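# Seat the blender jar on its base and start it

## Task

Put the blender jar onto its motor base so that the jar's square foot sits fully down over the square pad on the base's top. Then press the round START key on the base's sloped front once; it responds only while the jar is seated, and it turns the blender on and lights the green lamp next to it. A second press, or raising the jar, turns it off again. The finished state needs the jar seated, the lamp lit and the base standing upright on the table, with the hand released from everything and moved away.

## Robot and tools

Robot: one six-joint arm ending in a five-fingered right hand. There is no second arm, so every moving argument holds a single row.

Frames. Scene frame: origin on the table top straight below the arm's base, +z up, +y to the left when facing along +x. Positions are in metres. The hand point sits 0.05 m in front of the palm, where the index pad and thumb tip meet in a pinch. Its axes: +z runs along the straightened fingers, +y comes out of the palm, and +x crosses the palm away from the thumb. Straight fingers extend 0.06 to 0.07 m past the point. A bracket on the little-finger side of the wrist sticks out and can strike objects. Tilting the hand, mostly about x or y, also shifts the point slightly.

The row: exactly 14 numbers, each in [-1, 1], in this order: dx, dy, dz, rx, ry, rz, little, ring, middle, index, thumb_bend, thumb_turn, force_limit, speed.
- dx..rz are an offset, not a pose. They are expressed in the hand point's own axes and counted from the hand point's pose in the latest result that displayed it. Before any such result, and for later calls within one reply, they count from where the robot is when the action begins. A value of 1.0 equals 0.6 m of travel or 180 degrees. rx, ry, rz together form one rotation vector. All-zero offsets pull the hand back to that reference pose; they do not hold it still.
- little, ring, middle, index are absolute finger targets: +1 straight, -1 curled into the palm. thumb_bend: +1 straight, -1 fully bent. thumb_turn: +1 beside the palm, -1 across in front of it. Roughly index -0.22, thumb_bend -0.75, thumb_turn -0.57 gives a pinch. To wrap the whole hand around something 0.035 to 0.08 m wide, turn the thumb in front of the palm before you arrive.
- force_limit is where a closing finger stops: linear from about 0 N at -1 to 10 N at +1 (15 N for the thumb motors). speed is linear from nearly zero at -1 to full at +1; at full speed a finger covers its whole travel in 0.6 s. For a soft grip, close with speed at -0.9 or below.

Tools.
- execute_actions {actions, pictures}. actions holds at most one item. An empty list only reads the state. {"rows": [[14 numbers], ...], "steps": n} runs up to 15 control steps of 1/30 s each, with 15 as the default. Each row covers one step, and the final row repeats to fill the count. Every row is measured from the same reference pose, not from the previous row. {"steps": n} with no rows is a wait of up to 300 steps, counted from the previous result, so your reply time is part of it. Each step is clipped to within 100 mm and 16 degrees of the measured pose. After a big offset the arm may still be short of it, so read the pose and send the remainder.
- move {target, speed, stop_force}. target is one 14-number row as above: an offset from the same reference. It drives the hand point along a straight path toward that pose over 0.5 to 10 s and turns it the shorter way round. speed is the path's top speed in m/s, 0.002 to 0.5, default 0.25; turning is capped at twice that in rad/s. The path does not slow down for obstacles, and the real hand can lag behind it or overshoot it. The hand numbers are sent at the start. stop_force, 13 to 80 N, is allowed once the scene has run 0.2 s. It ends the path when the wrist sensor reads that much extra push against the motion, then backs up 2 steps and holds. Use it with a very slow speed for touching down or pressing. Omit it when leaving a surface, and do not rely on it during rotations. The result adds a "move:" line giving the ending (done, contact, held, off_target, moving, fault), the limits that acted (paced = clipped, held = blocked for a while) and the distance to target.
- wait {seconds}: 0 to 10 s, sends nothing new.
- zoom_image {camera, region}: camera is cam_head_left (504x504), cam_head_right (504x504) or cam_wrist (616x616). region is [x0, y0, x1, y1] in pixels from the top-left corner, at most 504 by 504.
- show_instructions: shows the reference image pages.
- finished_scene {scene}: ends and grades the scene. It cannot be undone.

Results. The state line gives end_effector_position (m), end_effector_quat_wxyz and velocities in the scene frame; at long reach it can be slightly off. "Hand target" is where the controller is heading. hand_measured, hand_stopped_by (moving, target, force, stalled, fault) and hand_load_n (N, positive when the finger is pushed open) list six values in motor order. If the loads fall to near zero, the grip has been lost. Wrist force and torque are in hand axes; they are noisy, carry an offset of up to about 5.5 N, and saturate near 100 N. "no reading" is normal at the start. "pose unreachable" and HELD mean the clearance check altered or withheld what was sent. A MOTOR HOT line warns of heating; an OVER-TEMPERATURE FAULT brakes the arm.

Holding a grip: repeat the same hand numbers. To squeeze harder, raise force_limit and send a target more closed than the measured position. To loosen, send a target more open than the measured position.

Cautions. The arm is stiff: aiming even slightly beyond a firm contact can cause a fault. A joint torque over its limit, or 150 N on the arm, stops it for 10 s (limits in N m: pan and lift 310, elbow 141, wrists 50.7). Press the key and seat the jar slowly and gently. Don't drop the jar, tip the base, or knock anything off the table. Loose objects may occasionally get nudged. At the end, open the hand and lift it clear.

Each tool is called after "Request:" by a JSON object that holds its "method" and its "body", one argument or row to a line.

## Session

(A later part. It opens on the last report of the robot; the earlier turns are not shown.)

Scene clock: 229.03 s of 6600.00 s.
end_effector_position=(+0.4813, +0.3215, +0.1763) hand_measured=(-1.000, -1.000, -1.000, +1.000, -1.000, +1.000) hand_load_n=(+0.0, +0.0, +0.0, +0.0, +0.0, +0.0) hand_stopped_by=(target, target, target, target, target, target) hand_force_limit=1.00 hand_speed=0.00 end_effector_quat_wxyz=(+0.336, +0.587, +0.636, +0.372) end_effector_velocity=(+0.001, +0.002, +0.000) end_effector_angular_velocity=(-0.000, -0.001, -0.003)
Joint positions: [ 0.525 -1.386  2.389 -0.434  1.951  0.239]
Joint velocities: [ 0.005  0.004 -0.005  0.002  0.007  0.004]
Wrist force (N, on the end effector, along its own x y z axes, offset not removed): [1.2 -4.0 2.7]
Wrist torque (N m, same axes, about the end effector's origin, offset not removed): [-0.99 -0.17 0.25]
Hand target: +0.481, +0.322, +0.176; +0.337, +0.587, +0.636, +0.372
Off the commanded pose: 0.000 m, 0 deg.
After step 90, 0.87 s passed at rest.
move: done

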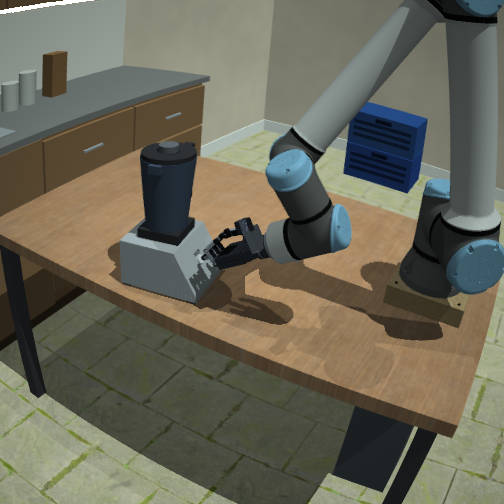

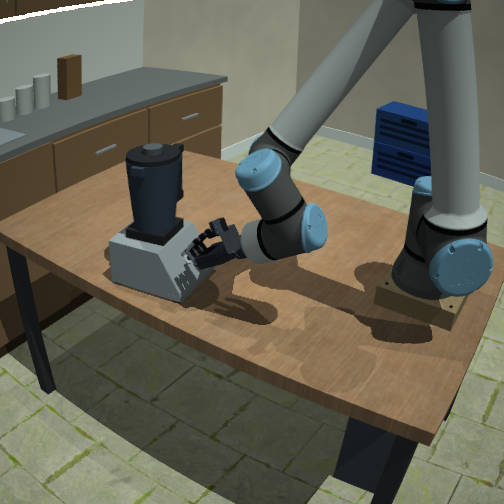

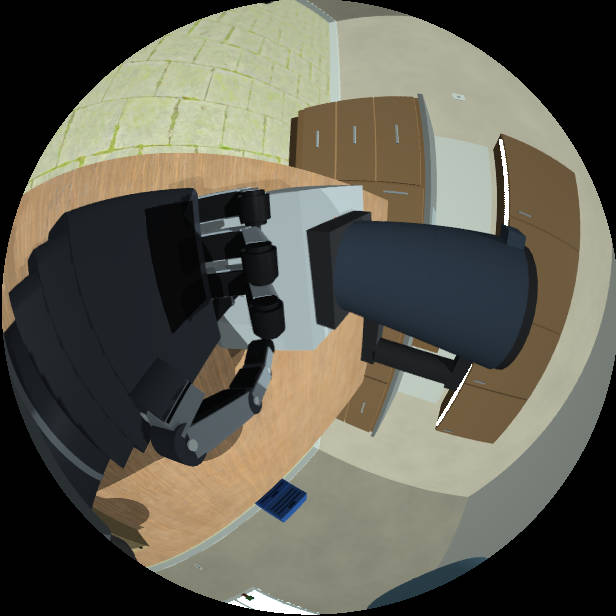

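Request:
{"method": "move", "body": {
  "target": [-0.05,0,0.03,0,0,0,-1,-1,-1,1,-1,1,1,0],
  "speed": 0.05,
  "stop_force": 13
}}

Request:
{"method": "zoom_image", "body": {
  "camera": "cam_head_left",
  "region": [150,190,310,310]
}}

Request:
{"method": "zoom_image", "body": {
  "camera": "cam_head_right",
  "region": [140,190,300,310]
}}

Scene clock: 234.63 s of 6600.00 s.
end_effector_position=(+0.4993, +0.2931, +0.1672) hand_measured=(-1.000, -1.000, -1.000, +1.000, -1.000, +1.000) hand_load_n=(+0.0, +0.0, +0.0, +0.0, +0.0, +0.0) hand_stopped_by=(target, target, target, target, target, target) hand_force_limit=1.00 hand_speed=0.00 end_effector_quat_wxyz=(+0.337, +0.587, +0.636, +0.372) end_effector_velocity=(+0.001, -0.002, -0.000) end_effector_angular_velocity=(-0.000, -0.001, +0.001)
Joint positions: [ 0.429 -1.39   2.42  -0.479  1.87   0.184]
Joint velocities: [-0.006 -0.     0.001 -0.003 -0.006 -0.005]
Wrist force (N, on the end effector, along its own x y z axes, offset not removed): [2.6 -5.8 2.8]
Wrist torque (N m, same axes, about the end effector's origin, offset not removed): [-1.17 -0.46 0.60]
Hand target: +0.499, +0.293, +0.167; +0.337, +0.587, +0.636, +0.372
Off the commanded pose: 0.000 m, 0 deg.
After step 90, 1.53 s passed at rest.
move: done

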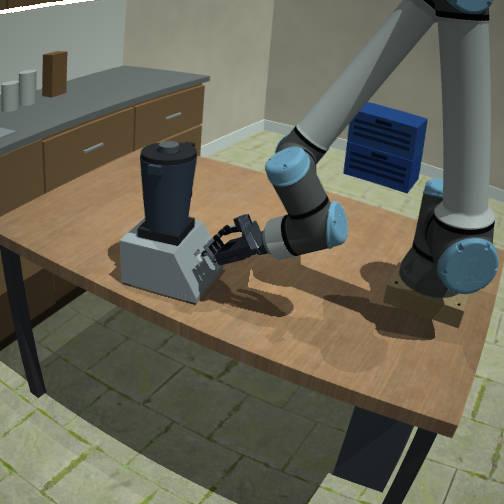

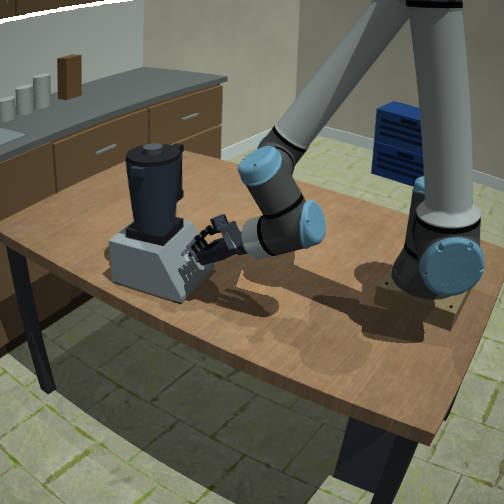

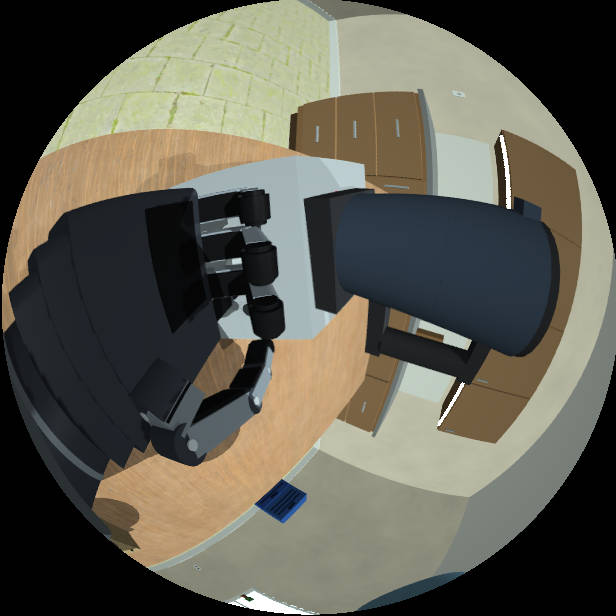

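Region (150, 190, 310, 310) of cam_head_left's 504x504 image, scaled by 3.150, with more detail than that image has; it fills the top 378 rows of this view, and the rest is white.

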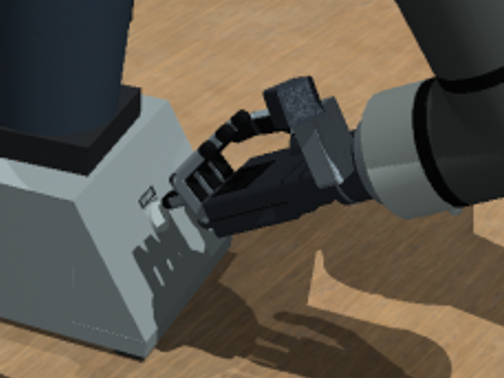

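Region (140, 190, 300, 310) of cam_head_right's 504x504 image, scaled by 3.150, with more detail than that image has; it fills the top 378 rows of this view, and the rest is white.

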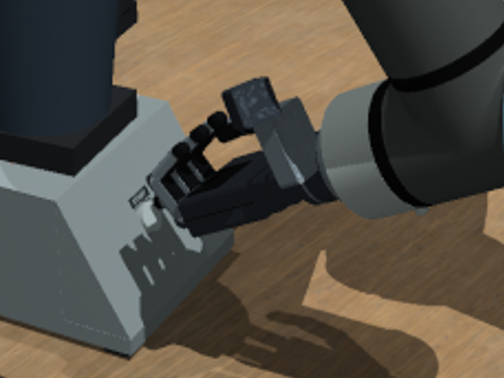

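Request:
{"method": "move", "body": {
  "target": [0,-0.013,-0.005,0,0,0,-1,-1,-1,1,-1,1,1,0],
  "speed": 0.02
}}

Request:
{"method": "move", "body": {
  "target": [0,0,0.07,0,0,0,-1,-1,-1,1,-1,1,1,0],
  "speed": 0.01,
  "stop_force": 13
}}

Request:
{"method": "zoom_image", "body": {
  "camera": "cam_head_left",
  "region": [150,190,310,310]
}}

Request:
{"method": "move", "body": {
  "target": [0,0,-0.2,0,0,0,-1,-1,-1,1,-1,1,1,0],
  "speed": 0.1
}}

Request:
{"method": "zoom_image", "body": {
  "camera": "cam_head_left",
  "region": [150,190,310,310]
}}

Scene clock: 242.77 s of 6600.00 s.
end_effector_position=(+0.4930, +0.2926, +0.1621) hand_measured=(-1.000, -1.000, -1.000, +1.000, -1.000, +1.000) hand_load_n=(+0.0, +0.0, +0.0, +0.0, +0.0, +0.0) hand_stopped_by=(target, target, target, target, target, target) hand_force_limit=1.00 hand_speed=0.00 end_effector_quat_wxyz=(+0.337, +0.587, +0.636, +0.372) end_effector_velocity=(-0.001, +0.000, -0.000) end_effector_angular_velocity=(+0.000, -0.002, -0.001)
Joint positions: [ 0.435 -1.385  2.431 -0.494  1.875  0.188]
Joint velocities: [ 0.002  0.001  0.001 -0.004  0.003  0.001]
Wrist force (N, on the end effector, along its own x y z axes, offset not removed): [1.4 0.9 -4.6]
Wrist torque (N m, same axes, about the end effector's origin, offset not removed): [0.39 -0.06 0.43]
Hand target: +0.493, +0.293, +0.162; +0.337, +0.587, +0.636, +0.372
Off the commanded pose: 0.000 m, 0 deg.
After step 90, 4.40 s passed at rest.
move: done

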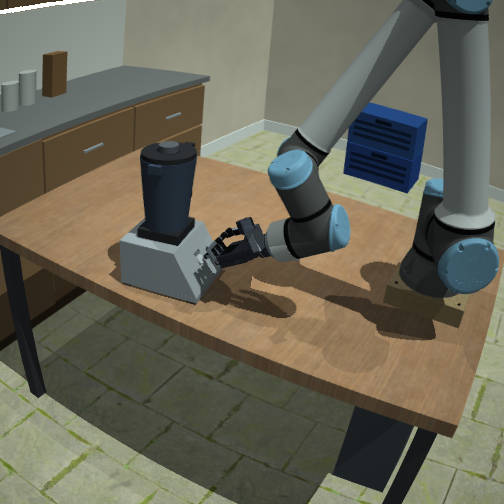

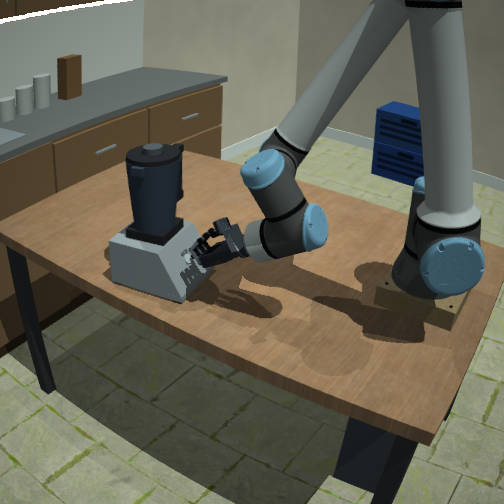

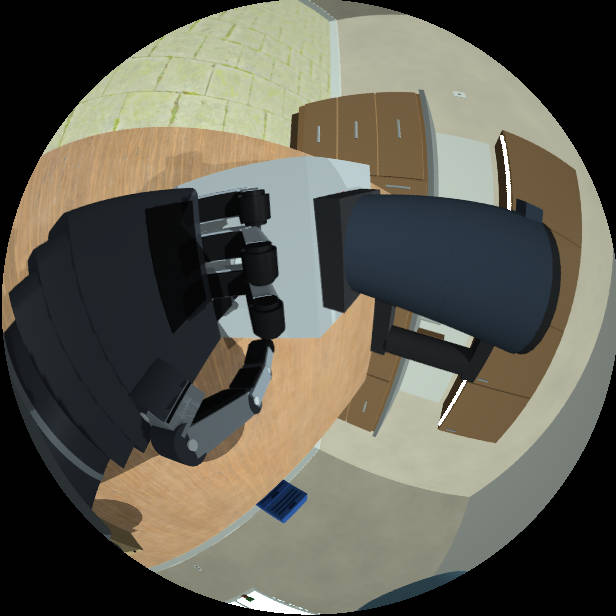

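Scene clock: 244.40 s of 6600.00 s.
end_effector_position=(+0.5040, +0.2936, +0.1559) hand_measured=(-1.000, -1.000, -1.000, +1.000, -1.000, +1.000) hand_load_n=(+0.0, +0.0, +0.0, -2.0, +0.0, +0.0) hand_stopped_by=(target, target, target, target, target, target) hand_force_limit=1.00 hand_speed=0.00 end_effector_quat_wxyz=(+0.337, +0.587, +0.636, +0.372) end_effector_velocity=(-0.002, +0.000, +0.002) end_effector_angular_velocity=(-0.002, -0.000, +0.000)
Joint positions: [ 0.424 -1.362  2.419 -0.508  1.866  0.182]
Joint velocities: [ 0.002 -0.006  0.001  0.005  0.003 -0.   ]
Wrist force (N, on the end effector, along its own x y z axes, offset not removed): [0.1 -3.5 -6.7]
Wrist torque (N m, same axes, about the end effector's origin, offset not removed): [-0.48 -0.06 0.21]
Hand target: +0.503, +0.294, +0.156; +0.337, +0.587, +0.636, +0.372
Off the commanded pose: 0.029 m, 0 deg.
move: contact

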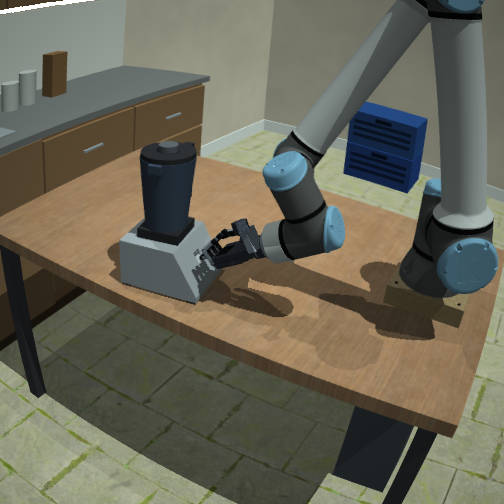

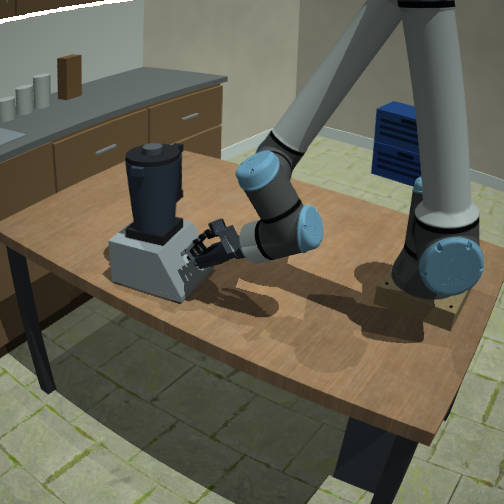

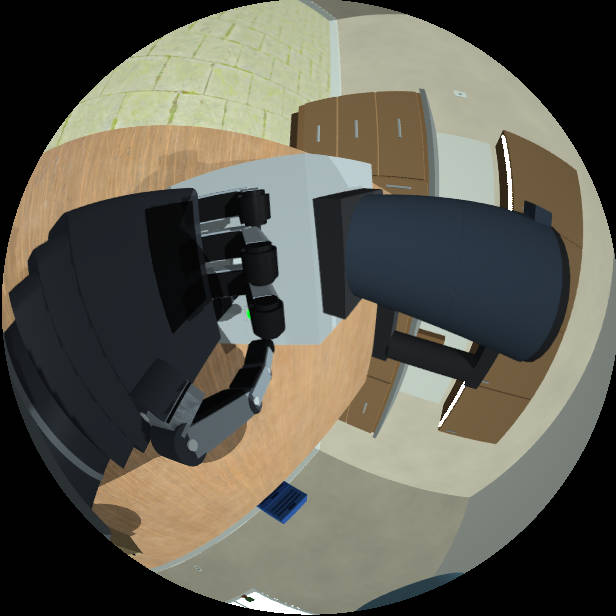

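Region (150, 190, 310, 310) of cam_head_left's 504x504 image, scaled by 3.150, with more detail than that image has; it fills the top 378 rows of this view, and the rest is white.

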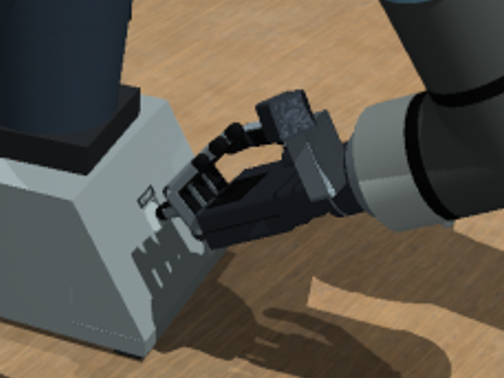

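Scene clock: 246.07 s of 6600.00 s.
end_effector_position=(+0.4004, +0.2844, +0.2155) hand_measured=(-1.000, -1.000, -1.000, +1.000, -1.000, +1.000) hand_load_n=(+0.0, +0.0, +0.0, +0.0, +0.0, +0.0) hand_stopped_by=(target, target, target, target, target, target) hand_force_limit=1.00 hand_speed=0.00 end_effector_quat_wxyz=(+0.337, +0.587, +0.636, +0.372) end_effector_velocity=(-0.002, -0.000, +0.001) end_effector_angular_velocity=(+0.001, +0.000, -0.000)
Joint positions: [ 0.558 -1.587  2.502 -0.339  1.979  0.258]
Joint velocities: [ 0.004 -0.005  0.001  0.005  0.003  0.003]
Wrist force (N, on the end effector, along its own x y z axes, offset not removed): [6.5 -5.6 4.6]
Wrist torque (N m, same axes, about the end effector's origin, offset not removed): [-1.46 -1.10 0.73]
Hand target: +0.400, +0.284, +0.216; +0.337, +0.587, +0.636, +0.372
Off the commanded pose: 0.000 m, 0 deg.
move: done

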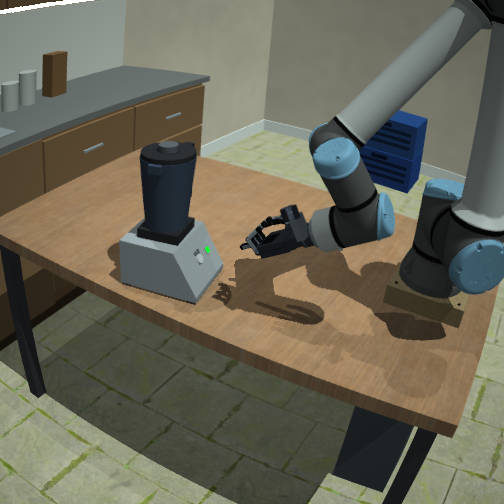

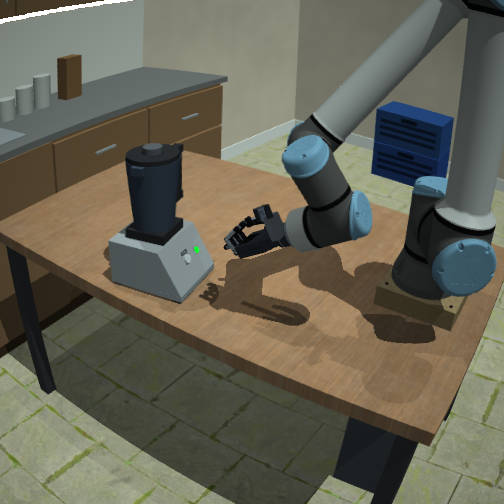

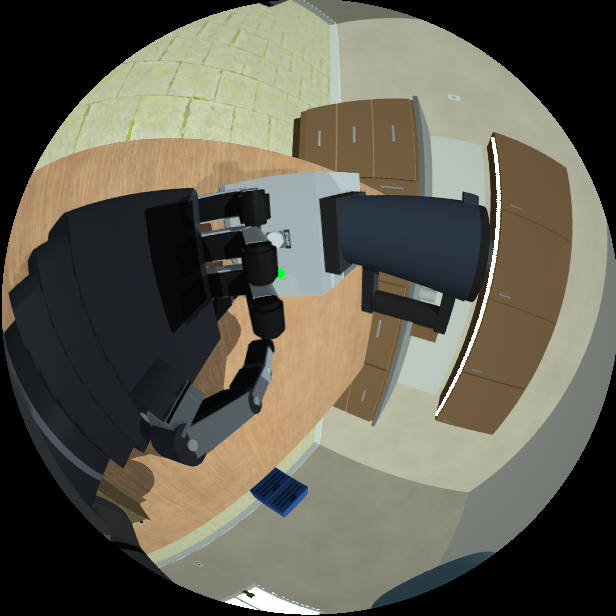

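Region (150, 190, 310, 310) of cam_head_left's 504x504 image, scaled by 3.150, with more detail than that image has; it fills the top 378 rows of this view, and the rest is white.

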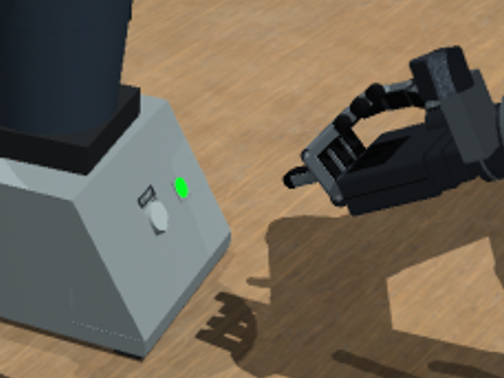

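Request:
{"method": "finished_scene", "body": {
  "scene": 2
}}

The scene is finished: the task was done.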